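## Task

Take tube A (the violet-capped one sitting in rack RK position D4), set it upright near the centre of the balance pan, close the balance door and press the PRINT key. Then seat tube A fully down in bore A3 of dry block DB and close the balance door. Do not grip or unseat anyone else's tubes from their bores or wells, keep every station upright and flat on the bench mat, and make sure nothing stays in place only because the robot is holding it. Finish with the gripper open and moved away.

## Robot and tools

Robot: a single Kinova Gen3 seven-joint arm carrying a Robotiq 2F-85 parallel gripper and a wrist camera. There is one arm, so every motion argument is a single row. Cameras: cam_high, cam_low, cam_wrist (each 896x504).

Scene layout: rack RK is closest to the arm base. Behind it, left to right: magnet block MG, spectrophotometer SP, dry block DB, balance BAL, mixer MX. None is fastened, so bumping can shift or tip them. Rows and columns are named from each station's front: row A is nearest, column 1 leftmost. The balance door is the glass top pane; it opens by sliding away from the viewer. PRINT is the white key on the sloped front; pressing it with the door shut lights a green lamp (even with nothing on the pan). Tubes put home must be pushed to the bottom of the bore. Loose objects may occasionally get nudged by something else.

Frames: the scene frame has its origin on the tabletop below the arm base, +z up, +y to the left when facing along +x. Result lines report end_effector_position (metres) and end_effector_quat_wxyz in this frame; the reported position can be off a little, more at long reach. end_effector_position is the point midway between the pads when closed; closed fingertips extend about 19 mm past it, open ones about 6 mm. The gripper's own frame has +z along the fingers and y along the closing direction. Closing pushes the fingertips roughly 13 mm further out, so leave that clearance above surfaces.

The row (8 numbers, each in [-1, 1]): dx, dy, dz, rx, ry, rz, position, speed. The first six are an offset, not a pose: a target relative to the gripper pose shown in the most recent result that reports it (before any such result in a scene, and for later calls inside one reply, relative to where the robot is when the action begins), expressed in the gripper's own axes. A value of 1.0 equals 0.6 m of travel or 180 degrees; rx, ry, rz form one rotation vector. Since offsets start from the measured pose, repeating a small push against something rigid does not go deeper; against something yielding it does. Zero offsets command a return to that reference pose, they are not a pause. position sets the finger opening: +1 fully open (85 mm), 0 about 41 mm, pads touch near -0.8, -1 closes until blocked. speed sets finger speed: about 20 mm/s at -1, 85 at 0, 150 at +1.

Tools:
- execute_actions {actions, pictures}: actions is a list holding at most one item. Empty list: just report state. An item with rows (1 to 15 rows) and steps (1 to 15, default 15) plays one row per 1/30 s step, repeating the last row if rows run out; every row is an offset from the same reference pose, not from the prior row. An item with only steps (up to 300) waits, counted from the previous result. pictures toggles images. A rejected call sends nothing.
- move {target, speed}: target is one 8-number row as above; the gripper follows a straight path toward it lasting 0.5 to 10 s (longer ones stop short). speed is the path top speed in m/s, 0.002 to 0.5 (default 0.25); rotation up to twice that in rad/s. Finger values are sent at the start. The path does not slow near obstacles, and the hand can lag, drift or overshoot speed, especially with the arm almost straight. Faster moves and targets set deeper past contact hit harder. The result adds a move: line (done, off_target, moving, held, fault) plus limits such as paced (pose clipped) or held (a check blocked steps; the arm may then surge), and distance from target.
- wait {seconds}: 0 to 10, sends nothing new.
- zoom_image {camera, region [x0,y0,x1,y1]}: enlarges part of the latest image, at most 504x504 px.
- read_manual {section}: only licence texts.
- finished_scene {scene}: ends the current scene (give its number) and reports success; irreversible. Replying without a tool call ends everything.

Control details: each step the commanded pose is clipped to within 70 mm and 16 degrees of the measured pose; damped IK favours position over orientation. After an action the arm continues only to the last clipped pose, so check the reported pose and send the remainder. A Hand target line shows the current controller goal. The simulation keeps running while you compose replies. "pose unreachable" and HELD flag steps the clearance check changed or blocked (the base mount counts as arm).

Gripping: hold position at -1 for a firm grip (roughly 190 to 235 N per pad); to release, command wider than the object; for a gentle grip, open then close to just under the object width. position_measured_pct is about 50 - 50 x position (0 = fully open); stopping below about 90 means something is held or blocking, about 90 or more means pads met on nothing or something tiny.

Avoid: joint torque reaching load limits (49.1 N m for the first four joints, 30.9 for the wrist three, held weight included) triggers a 10 s stop. Long holding heats motors: MOTOR HOT warns at 60 °C, and at 75 °C an OVER-TEMPERATURE FAULT lets the arm sag. Never knock anything off the table; avoid drops, slips, slams, hard hits and heavy pushes, and do not tip stations.

Each tool is called after "Request:" as name([rows], argument=value, ...), one row to a line, values as JSON.

## Session

Request:
execute_actions(actions=[])

Scene clock: 0.00 s of 12600.00 s.
end_effector_position=(+0.6981, +0.2396, +0.3401) position_measured_pct=0.0 end_effector_quat_wxyz=(-0.296, +0.717, -0.627, -0.074)
Joint positions: [ 0.055  0.885 -0.553  0.913 -0.049  0.997  3.061]
Joint velocities: [ 0.     0.    -0.002  0.    -0.     0.001 -0.   ]
Motor temperatures (°C, as the motors report them): [30 29 27 33 33 36 40]
Hand target: +0.698, +0.240, +0.340; -0.296, +0.717, -0.627, -0.074

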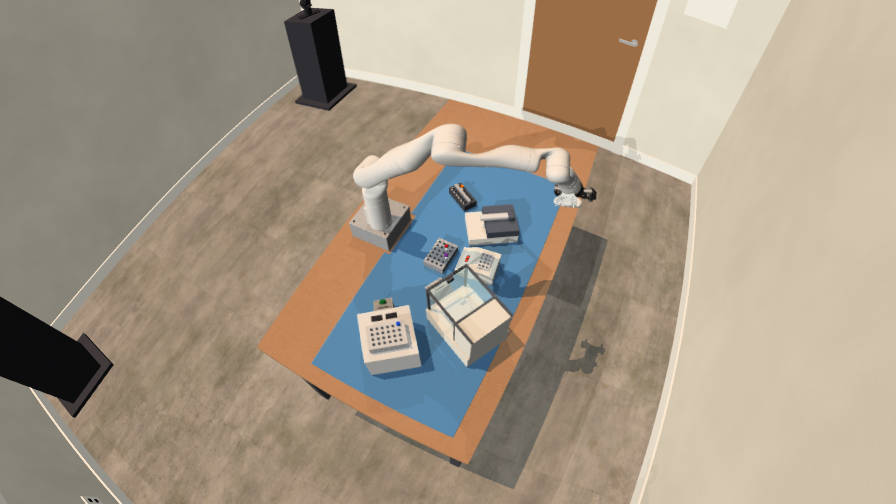

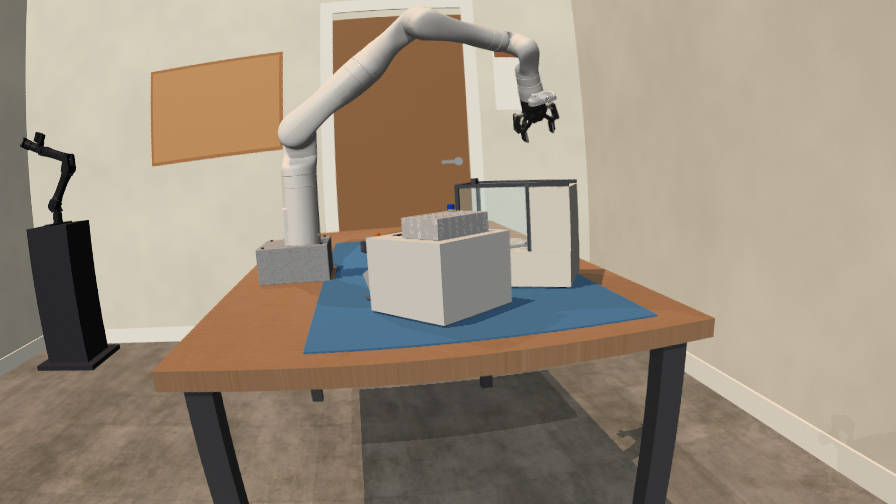

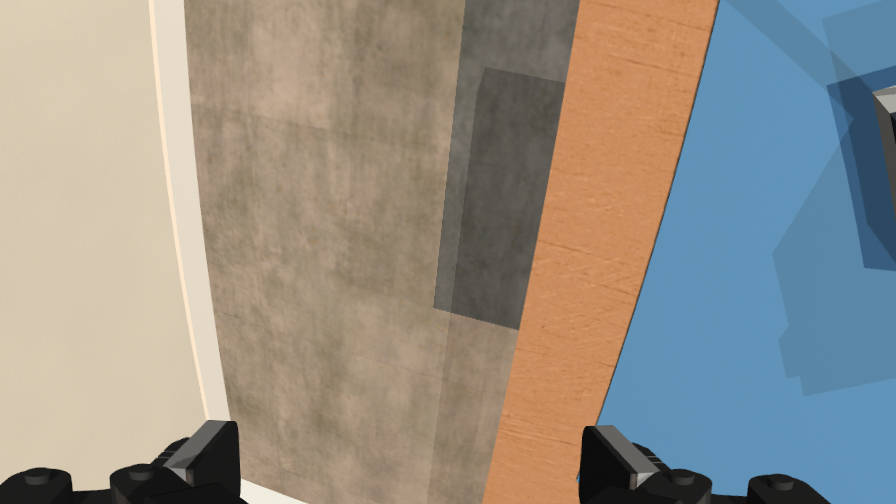

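Request:
zoom_image(camera="cam_high", region=[330, 160, 630, 390])

Region (330, 160, 630, 390) of cam_high's 896x504 image, scaled by 1.680, with more detail than that image has; it fills the top 386 rows of this view, and the rest is white.

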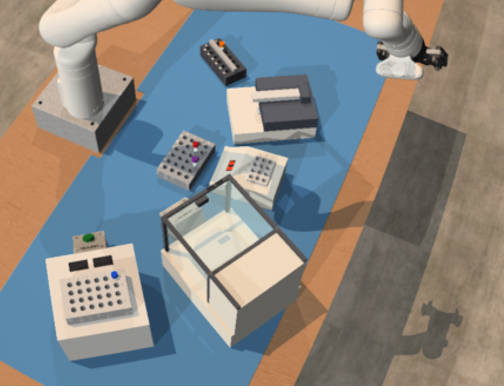

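Request:
move(target=[0.240,0.480,-0.663,-0.1016,0.169,0.041,1,0])

Scene clock: 26.40 s of 12600.00 s.
end_effector_position=(+0.3507, -0.1006, +0.4985) position_measured_pct=0.0 end_effector_quat_wxyz=(-0.001, +0.707, -0.707, -0.000)
Joint positions: [ 0.544  0.14  -0.388  1.379  0.051  1.635  3.297]
Joint velocities: [ 0.003 -0.004  0.003 -0.     0.     0.001  0.001]
Motor temperatures (°C, as the motors report them): [30 31 27 33 33 36 40]
Hand target: +0.351, -0.101, +0.499; -0.001, +0.707, -0.707, -0.000
Off the commanded pose: 0.001 m, 0 deg.
move: done

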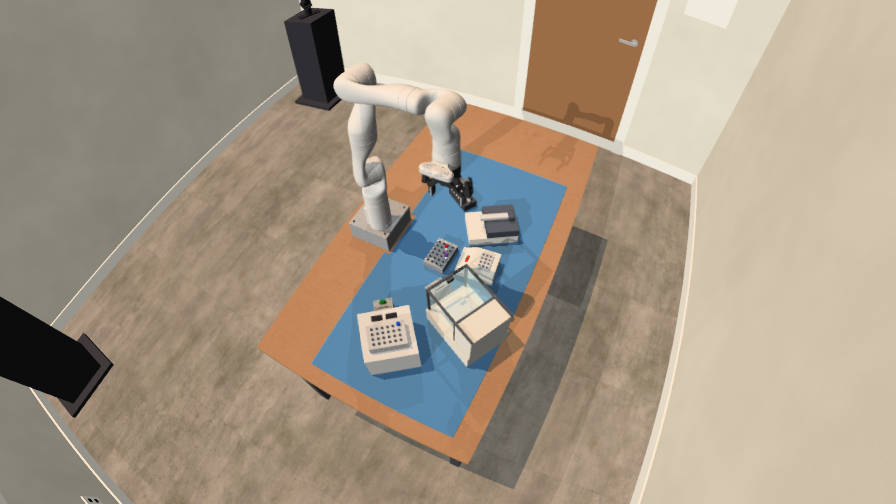

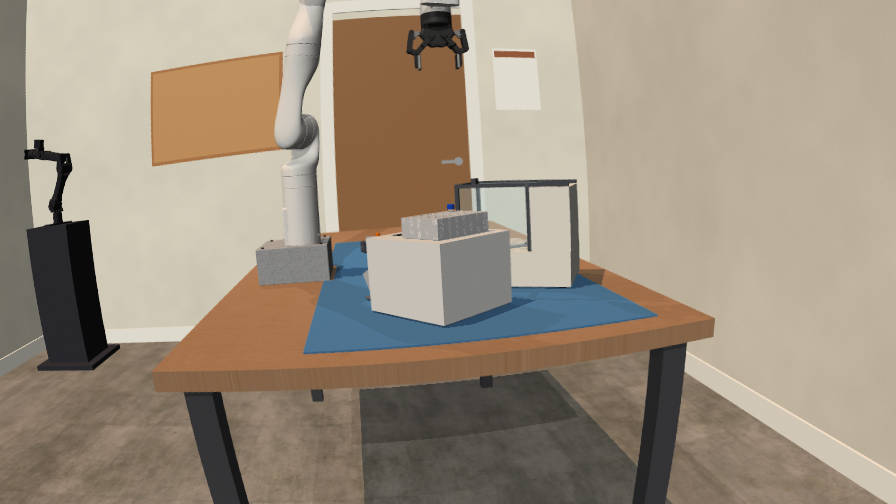

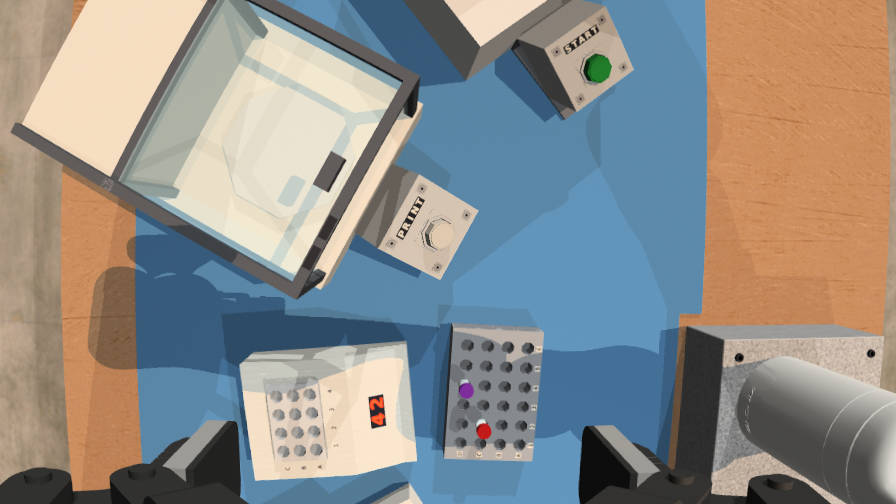

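Request:
move(target=[-0.1,0.03,0.417,0,0,0,0.2,0])

Scene clock: 52.07 s of 12600.00 s.
end_effector_position=(+0.3331, -0.0412, +0.2486) position_measured_pct=40.1 end_effector_quat_wxyz=(-0.001, +0.707, -0.707, +0.000)
Joint positions: [ 0.413  0.293 -0.438  2.067  0.167  0.817  3.01 ]
Joint velocities: [-0.005  0.006 -0.     0.001  0.002 -0.003 -0.005]
Motor temperatures (°C, as the motors report them): [30 31 27 33 33 36 40]
Hand target: +0.333, -0.041, +0.248; -0.000, +0.707, -0.707, +0.000
Off the commanded pose: 0.001 m, 0 deg.
move: done

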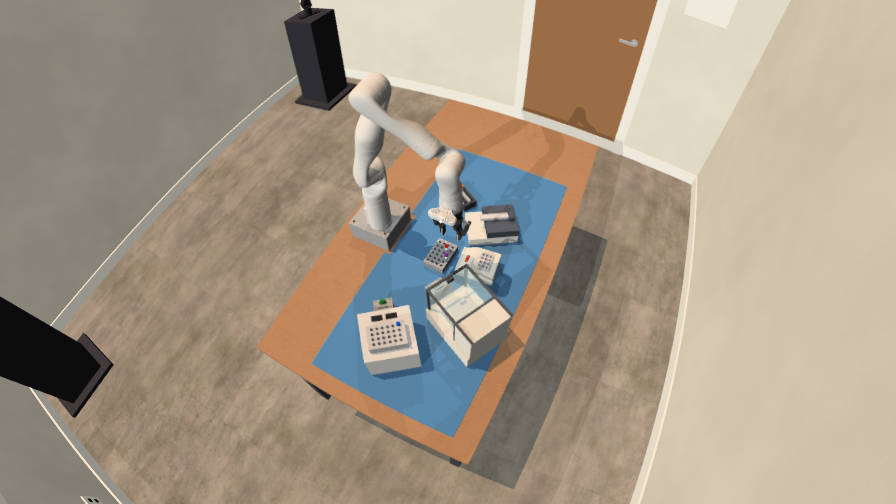

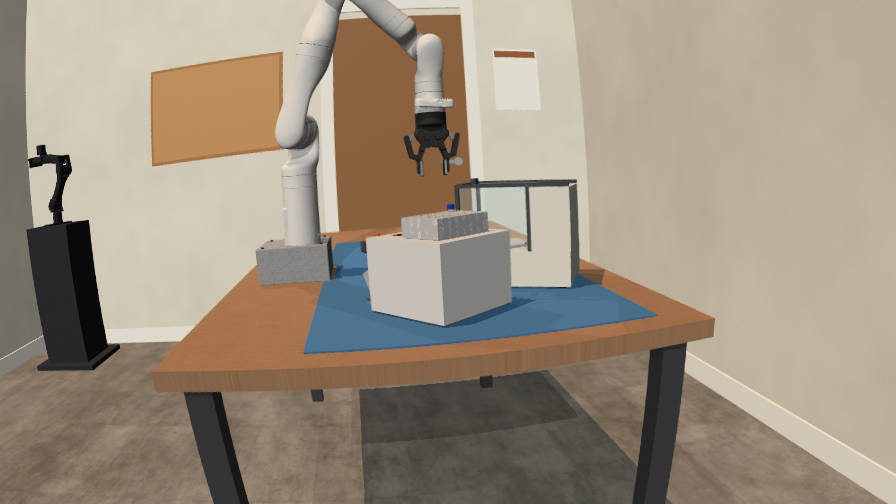

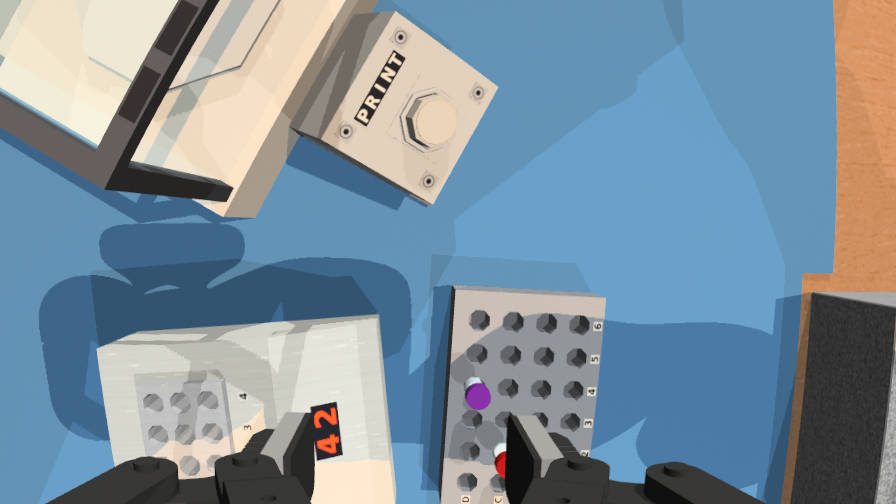

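Request:
move(target=[-0.032,0.052,0.13,0,0,0,0.2,0], speed=0.1)

Scene clock: 74.40 s of 12600.00 s.
end_effector_position=(+0.3022, -0.0226, +0.1708) position_measured_pct=40.1 end_effector_quat_wxyz=(-0.000, +0.706, -0.708, +0.001)
Joint positions: [ 0.293  0.413 -0.372  2.272  0.306  0.504  2.812]
Joint velocities: [-0.009  0.005  0.002  0.003  0.007 -0.005 -0.008]
Motor temperatures (°C, as the motors report them): [30 31 27 33 33 36 40]
Hand target: +0.302, -0.022, +0.171; -0.000, +0.707, -0.707, +0.001
Off the commanded pose: 0.001 m, 0 deg.
move: done

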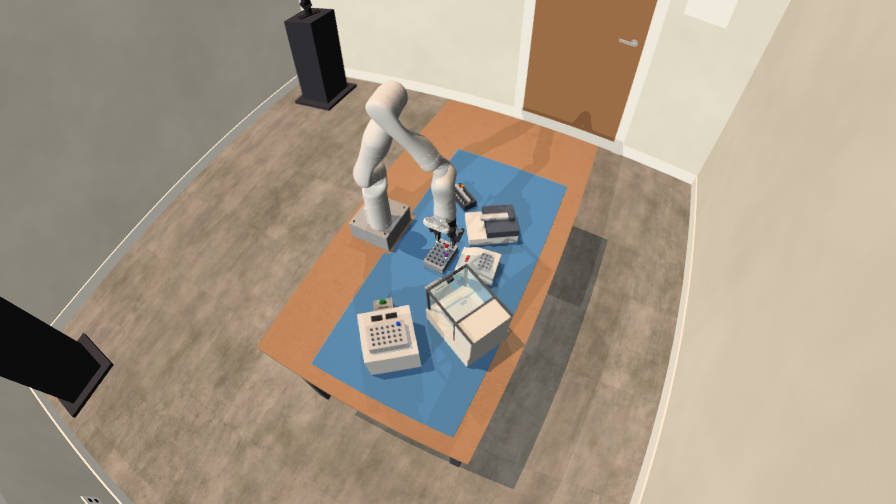

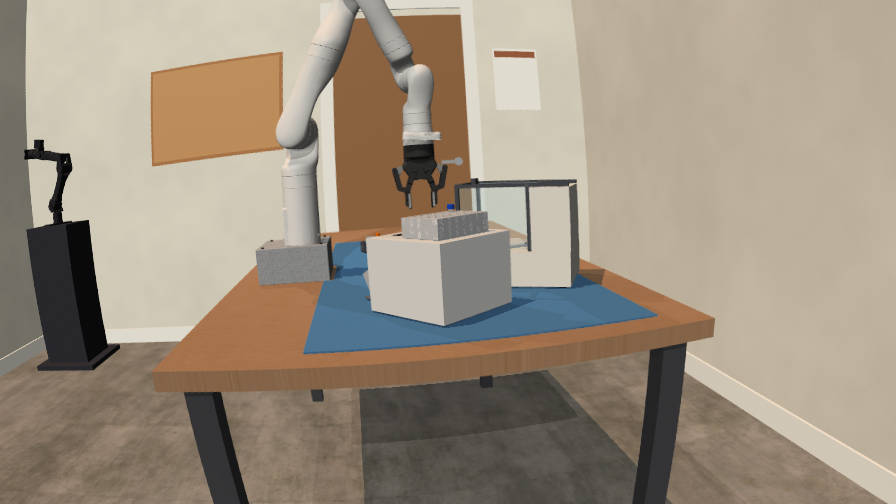

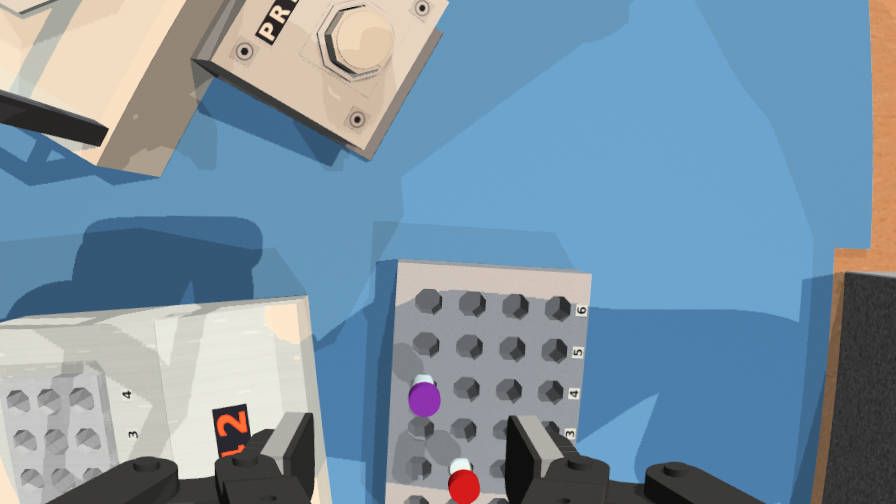

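Request:
move(target=[-0.02,0.01,0.115,0,0,0,0.2,0], speed=0.08)

Scene clock: 84.97 s of 12600.00 s.
end_effector_position=(+0.2967, -0.0111, +0.1022) position_measured_pct=40.1 end_effector_quat_wxyz=(-0.001, +0.706, -0.708, +0.001)
Joint positions: [ 0.095  0.6   -0.178  2.349  0.467  0.224  2.622]
Joint velocities: [-0.013  0.007  0.005  0.002  0.002 -0.006 -0.005]
Motor temperatures (°C, as the motors report them): [30 31 27 33 33 36 40]
Hand target: +0.297, -0.011, +0.102; -0.000, +0.706, -0.708, +0.001
Off the commanded pose: 0.001 m, 0 deg.
move: done

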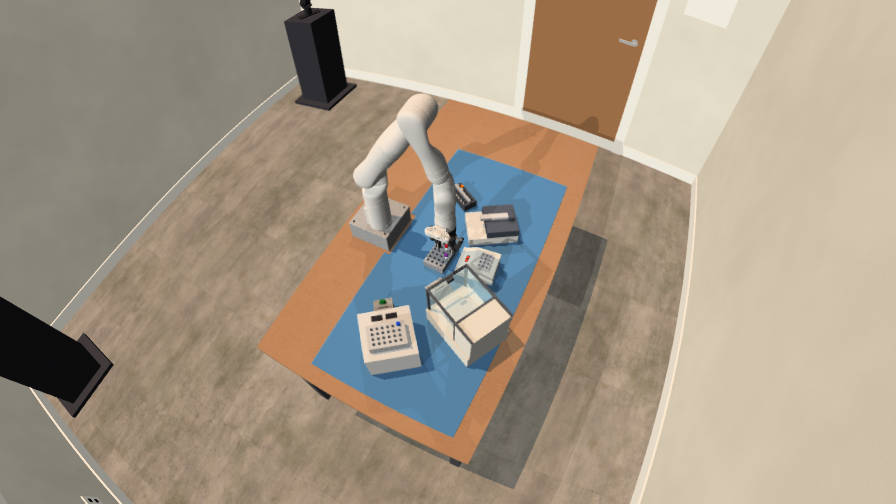

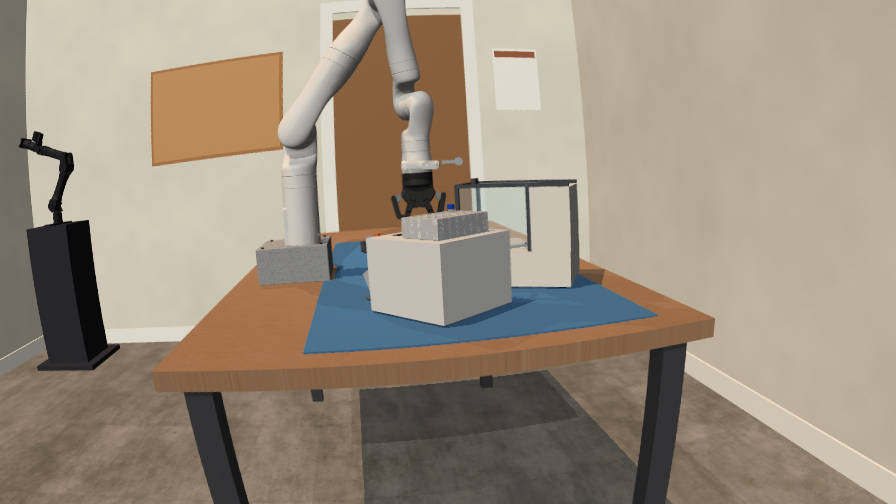

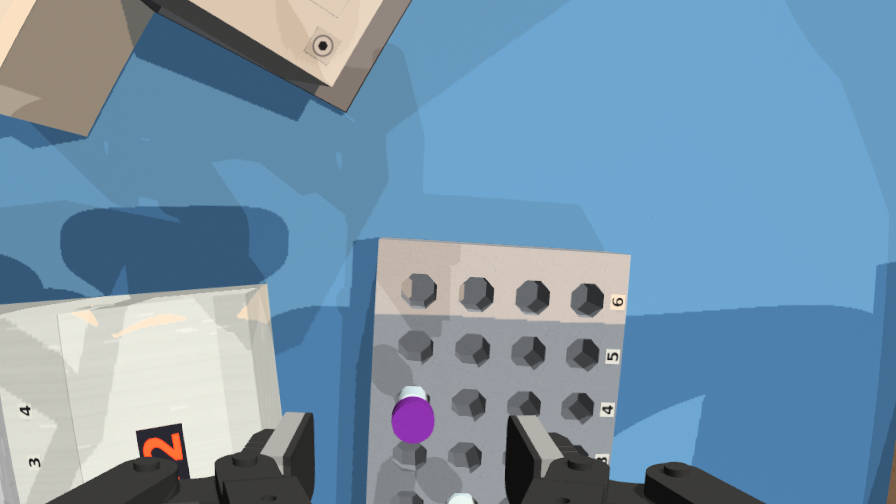

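Request:
move(target=[0.212,-0.215,-0.53,0,0,0.15,0.2,0])

Scene clock: 102.43 s of 12600.00 s.
end_effector_position=(+0.4244, -0.1375, +0.4207) position_measured_pct=40.1 end_effector_quat_wxyz=(+0.002, -0.521, +0.853, -0.000)
Joint positions: [ 0.45   0.337 -0.268  1.368  0.087  1.448  2.846]
Joint velocities: [-0.003  0.01  -0.002 -0.008 -0.     0.008 -0.001]
Motor temperatures (°C, as the motors report them): [30 31 27 33 33 36 40]
Hand target: +0.425, -0.137, +0.420; +0.001, -0.522, +0.853, +0.000
Off the commanded pose: 0.001 m, 0 deg.
move: done

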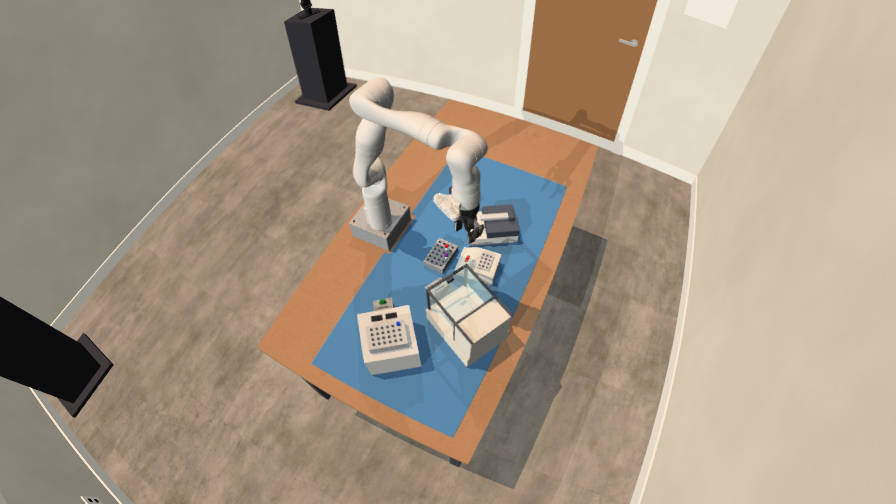

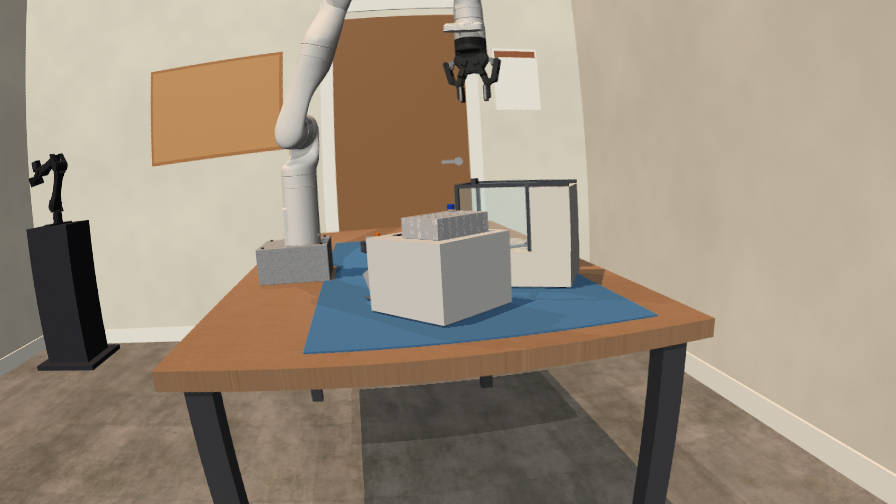

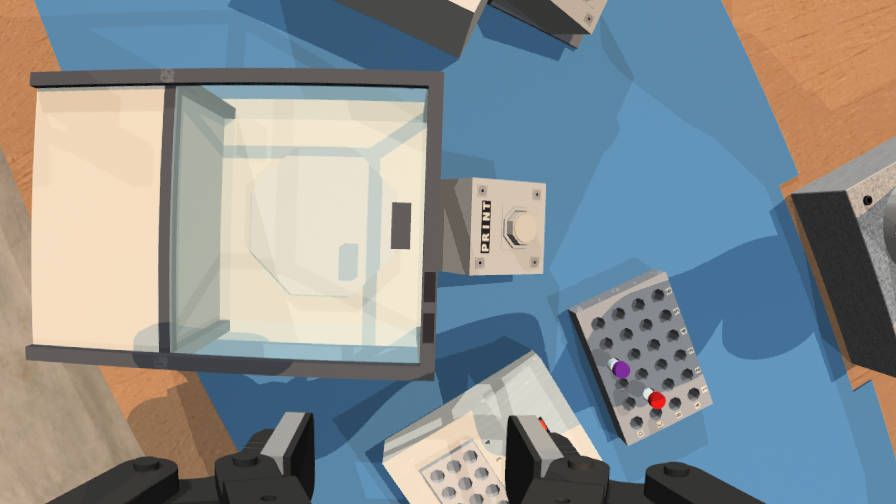

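Request:
move(target=[0.093,0.003,0.15,0,0,0,0.2,0], speed=0.1)

Request:
zoom_image(camera="cam_low", region=[400, 100, 620, 300])

Scene clock: 122.53 s of 12600.00 s.
end_effector_position=(+0.3980, -0.1861, +0.3307) position_measured_pct=40.1 end_effector_quat_wxyz=(+0.002, -0.521, +0.853, -0.000)
Joint positions: [ 0.561  0.377 -0.241  1.606  0.093  1.17   2.96 ]
Joint velocities: [ 0.003  0.001  0.     0.    -0.001 -0.002  0.002]
Motor temperatures (°C, as the motors report them): [30 31 27 33 33 36 40]
Hand target: +0.398, -0.186, +0.331; +0.002, -0.521, +0.853, -0.000
Off the commanded pose: 0.000 m, 0 deg.
move: done

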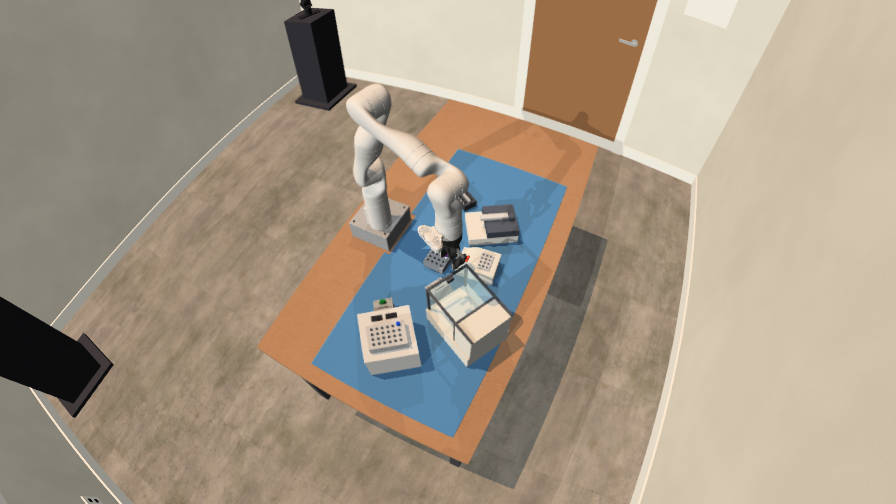

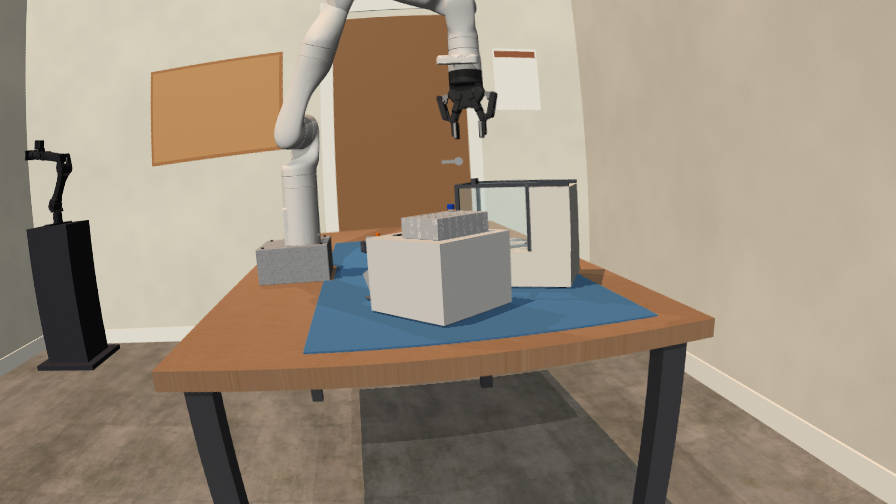

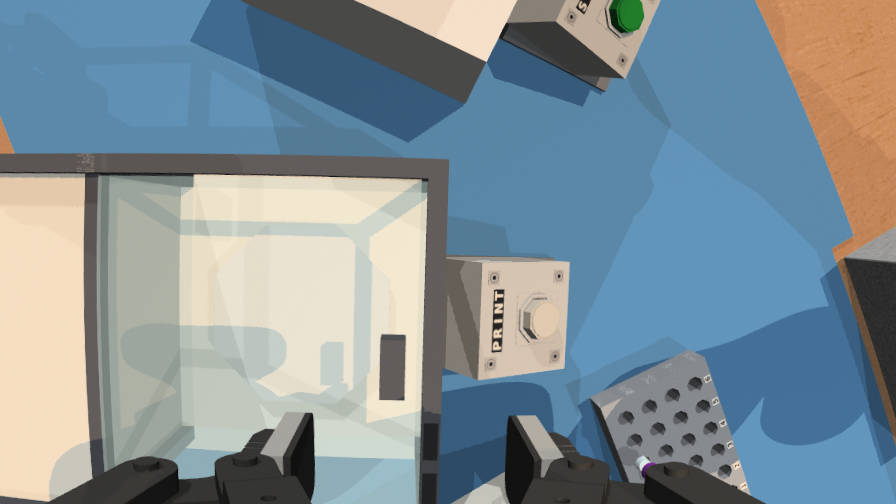

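Region (400, 100, 620, 300) of cam_low's 896x504 image, scaled by 2.291, with more detail than that image has; it fills the top 458 rows of this view, and the rest is white.

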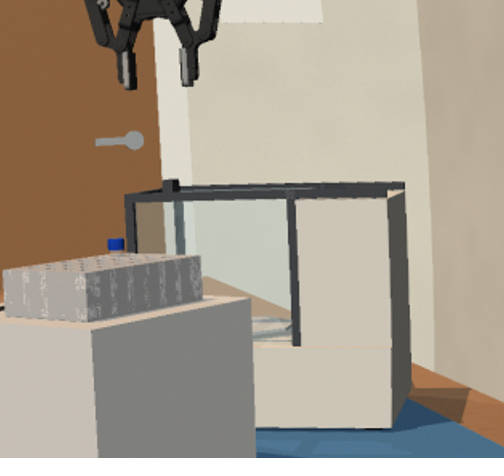

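Request:
move(target=[-0.005,0.027,0.15,0,0,0,-1,0], speed=0.1)

Request:
zoom_image(camera="cam_low", region=[420, 120, 540, 220])

Scene clock: 142.77 s of 12600.00 s.
end_effector_position=(+0.3854, -0.1762, +0.2408) position_measured_pct=91.7 end_effector_quat_wxyz=(+0.002, -0.521, +0.853, -0.000)
Joint positions: [ 0.546  0.457 -0.233  1.812  0.13   0.887  2.914]
Joint velocities: [-0.001  0.002 -0.001  0.003  0.001 -0.002  0.   ]
Motor temperatures (°C, as the motors report them): [30 32 27 34 33 36 40]
Hand target: +0.385, -0.176, +0.241; +0.002, -0.521, +0.853, -0.000
Off the commanded pose: 0.000 m, 0 deg.
move: done

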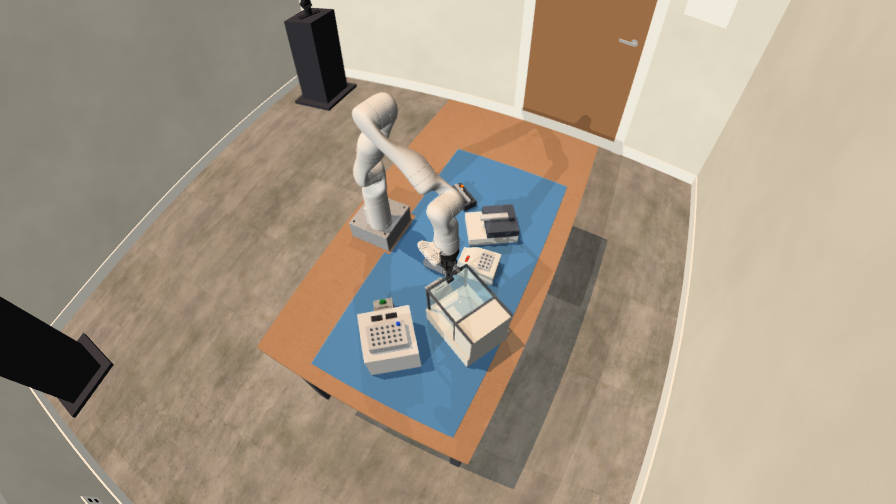

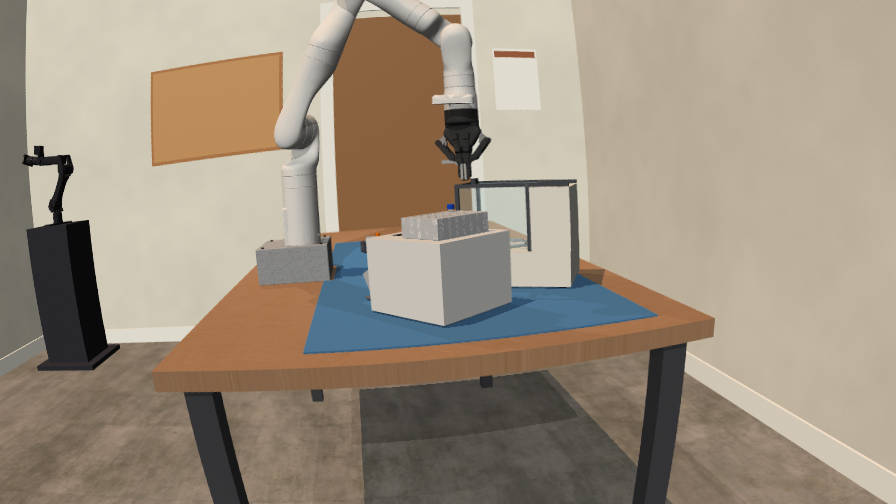

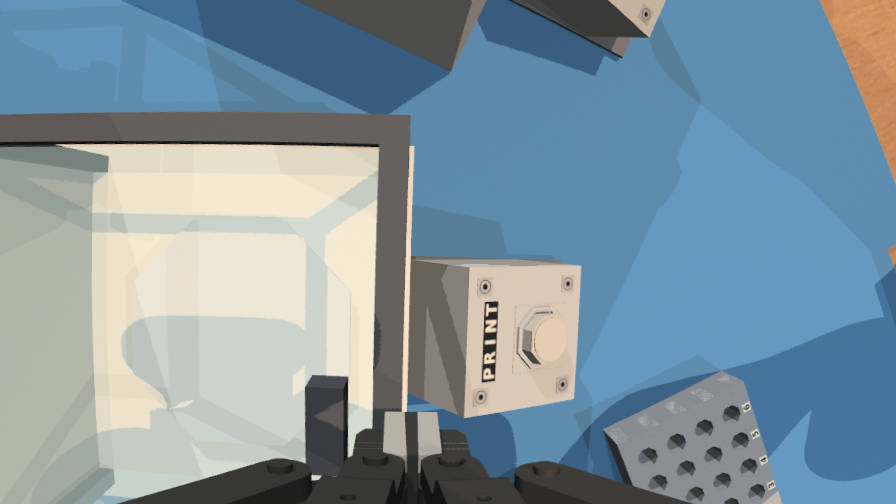

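Region (420, 120, 540, 220) of cam_low's 896x504 image, scaled by 4.200, with more detail than that image has.

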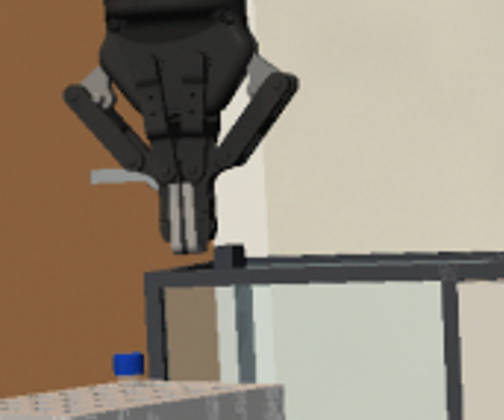

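Request:
move(target=[0,0,0.012,0,0,0,-1,0], speed=0.02)

Request:
zoom_image(camera="cam_low", region=[420, 120, 540, 220])

Scene clock: 161.53 s of 12600.00 s.
end_effector_position=(+0.3857, -0.1763, +0.2352) position_measured_pct=91.7 end_effector_quat_wxyz=(+0.002, -0.521, +0.853, -0.001)
Joint positions: [ 0.544  0.465 -0.232  1.821  0.134  0.868  2.91 ]
Joint velocities: [-0.    -0.001  0.     0.002  0.001 -0.002 -0.001]
Motor temperatures (°C, as the motors report them): [30 32 27 34 33 36 40]
Hand target: +0.385, -0.176, +0.234; +0.002, -0.521, +0.853, -0.000
Off the commanded pose: 0.002 m, 0 deg.
move: done

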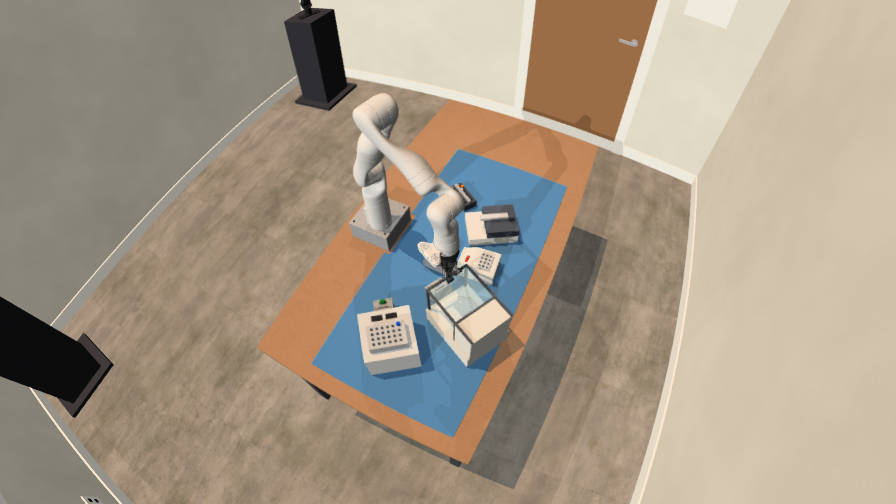

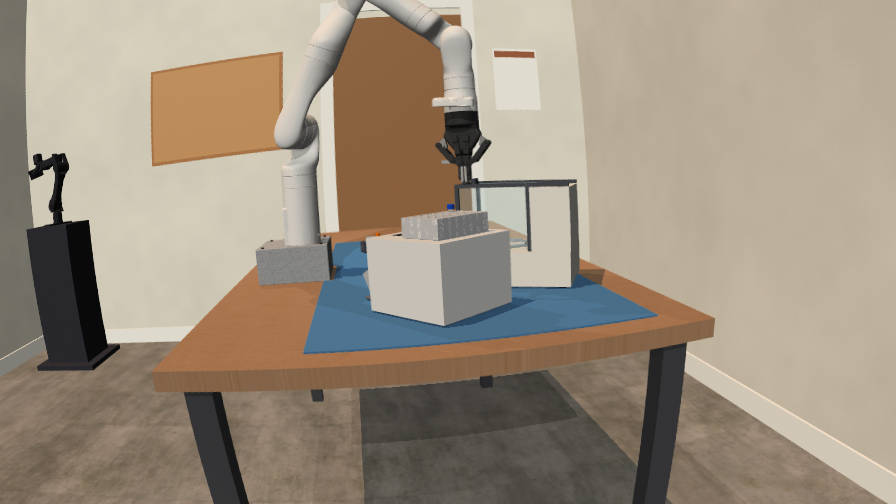

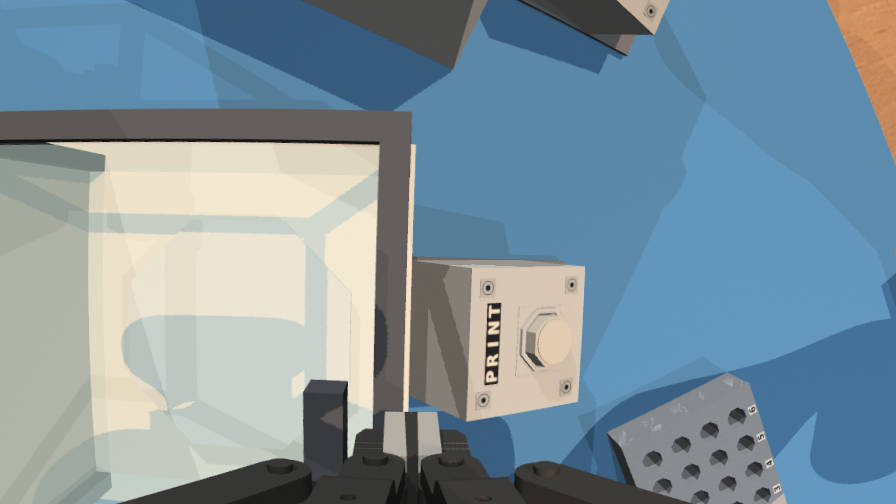

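Region (420, 120, 540, 220) of cam_low's 896x504 image, scaled by 4.200, with more detail than that image has.

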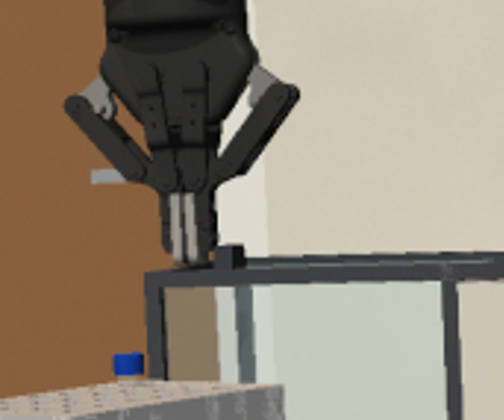

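Request:
move(target=[0,-0.1,-0.002,0,0,0,-1,0], speed=0.03)

Scene clock: 166.80 s of 12600.00 s.
end_effector_position=(+0.4383, -0.2032, +0.2366) position_measured_pct=91.7 end_effector_quat_wxyz=(+0.002, -0.521, +0.853, -0.001)
Joint positions: [ 0.533  0.576 -0.22   1.612  0.143  0.969  2.927]
Joint velocities: [-0.     0.003  0.    -0.004 -0.001  0.003  0.001]
Motor temperatures (°C, as the motors report them): [30 32 27 34 33 36 40]
Hand target: +0.439, -0.203, +0.237; +0.002, -0.521, +0.853, -0.001
Off the commanded pose: 0.001 m, 0 deg.
move: done

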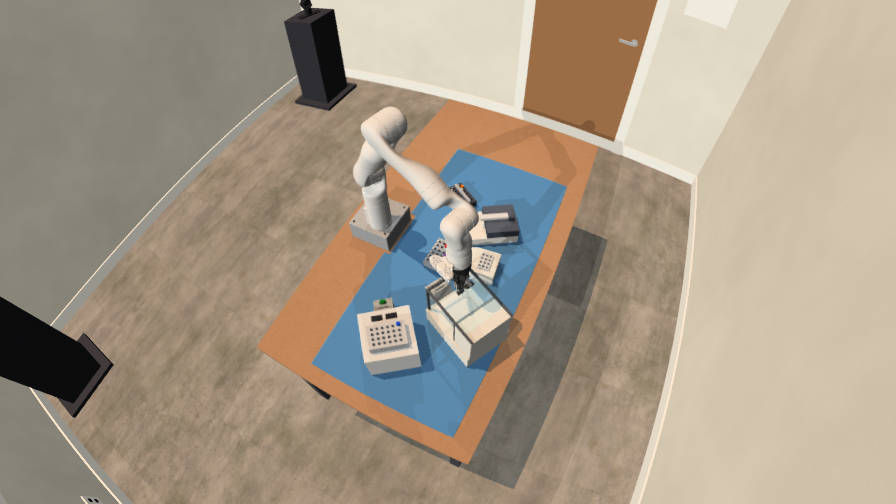

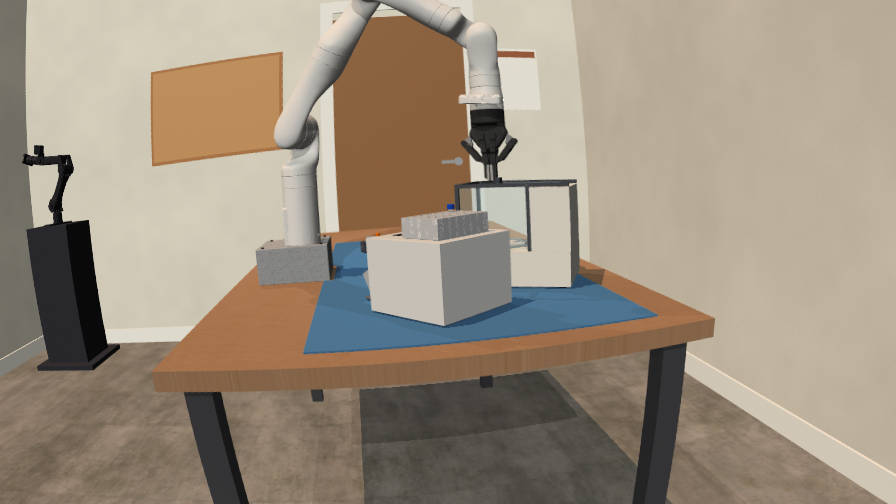

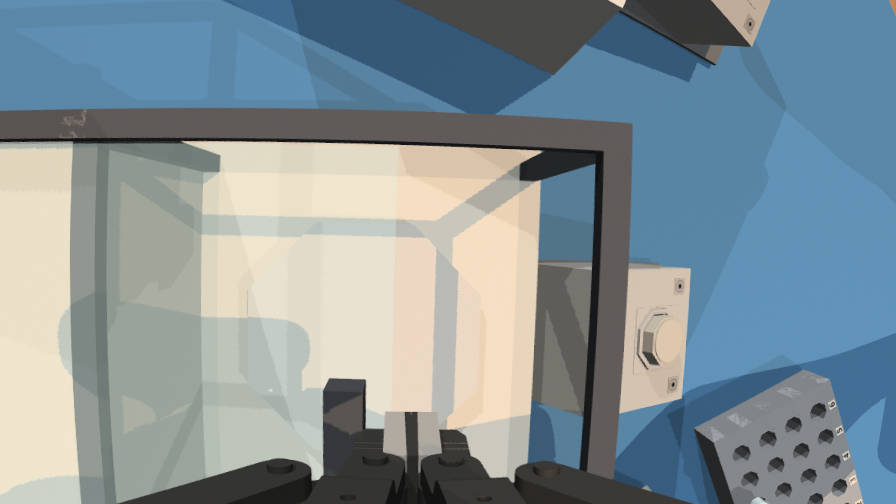

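Request:
move(target=[0,-0.09,0.004,0,0,0,-1,0], speed=0.03)

Scene clock: 171.77 s of 12600.00 s.
end_effector_position=(+0.4860, -0.2274, +0.2348) position_measured_pct=91.7 end_effector_quat_wxyz=(+0.001, -0.521, +0.853, -0.000)
Joint positions: [ 0.52   0.686 -0.209  1.407  0.15   1.065  2.944]
Joint velocities: [-0.     0.004  0.001 -0.006 -0.001  0.001  0.001]
Motor temperatures (°C, as the motors report them): [30 32 27 34 33 36 40]
Hand target: +0.487, -0.228, +0.235; +0.002, -0.521, +0.853, -0.001
Off the commanded pose: 0.001 m, 0 deg.
move: done

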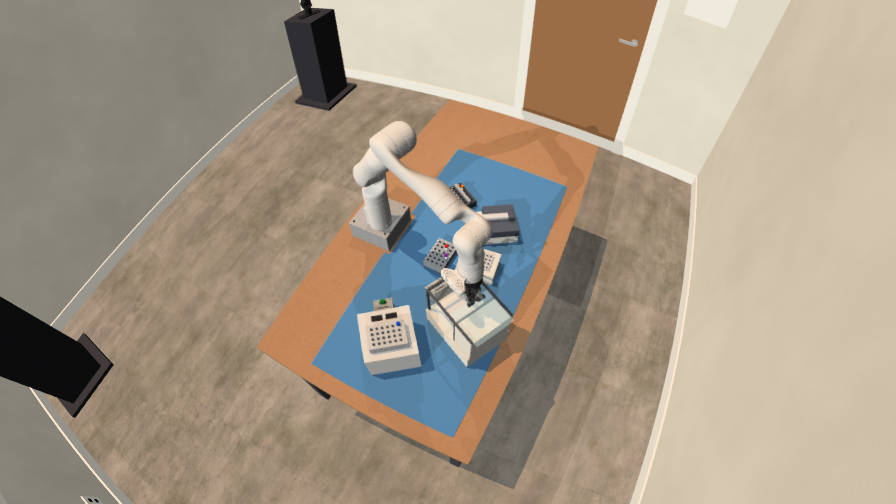

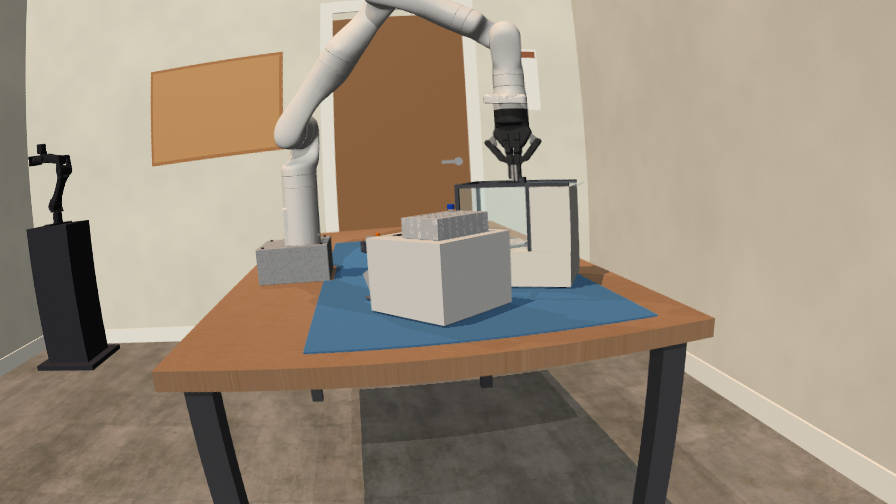

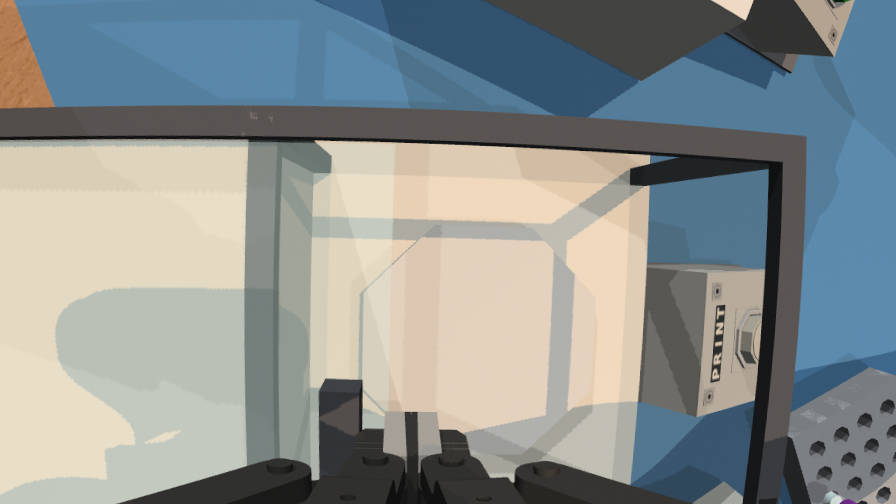

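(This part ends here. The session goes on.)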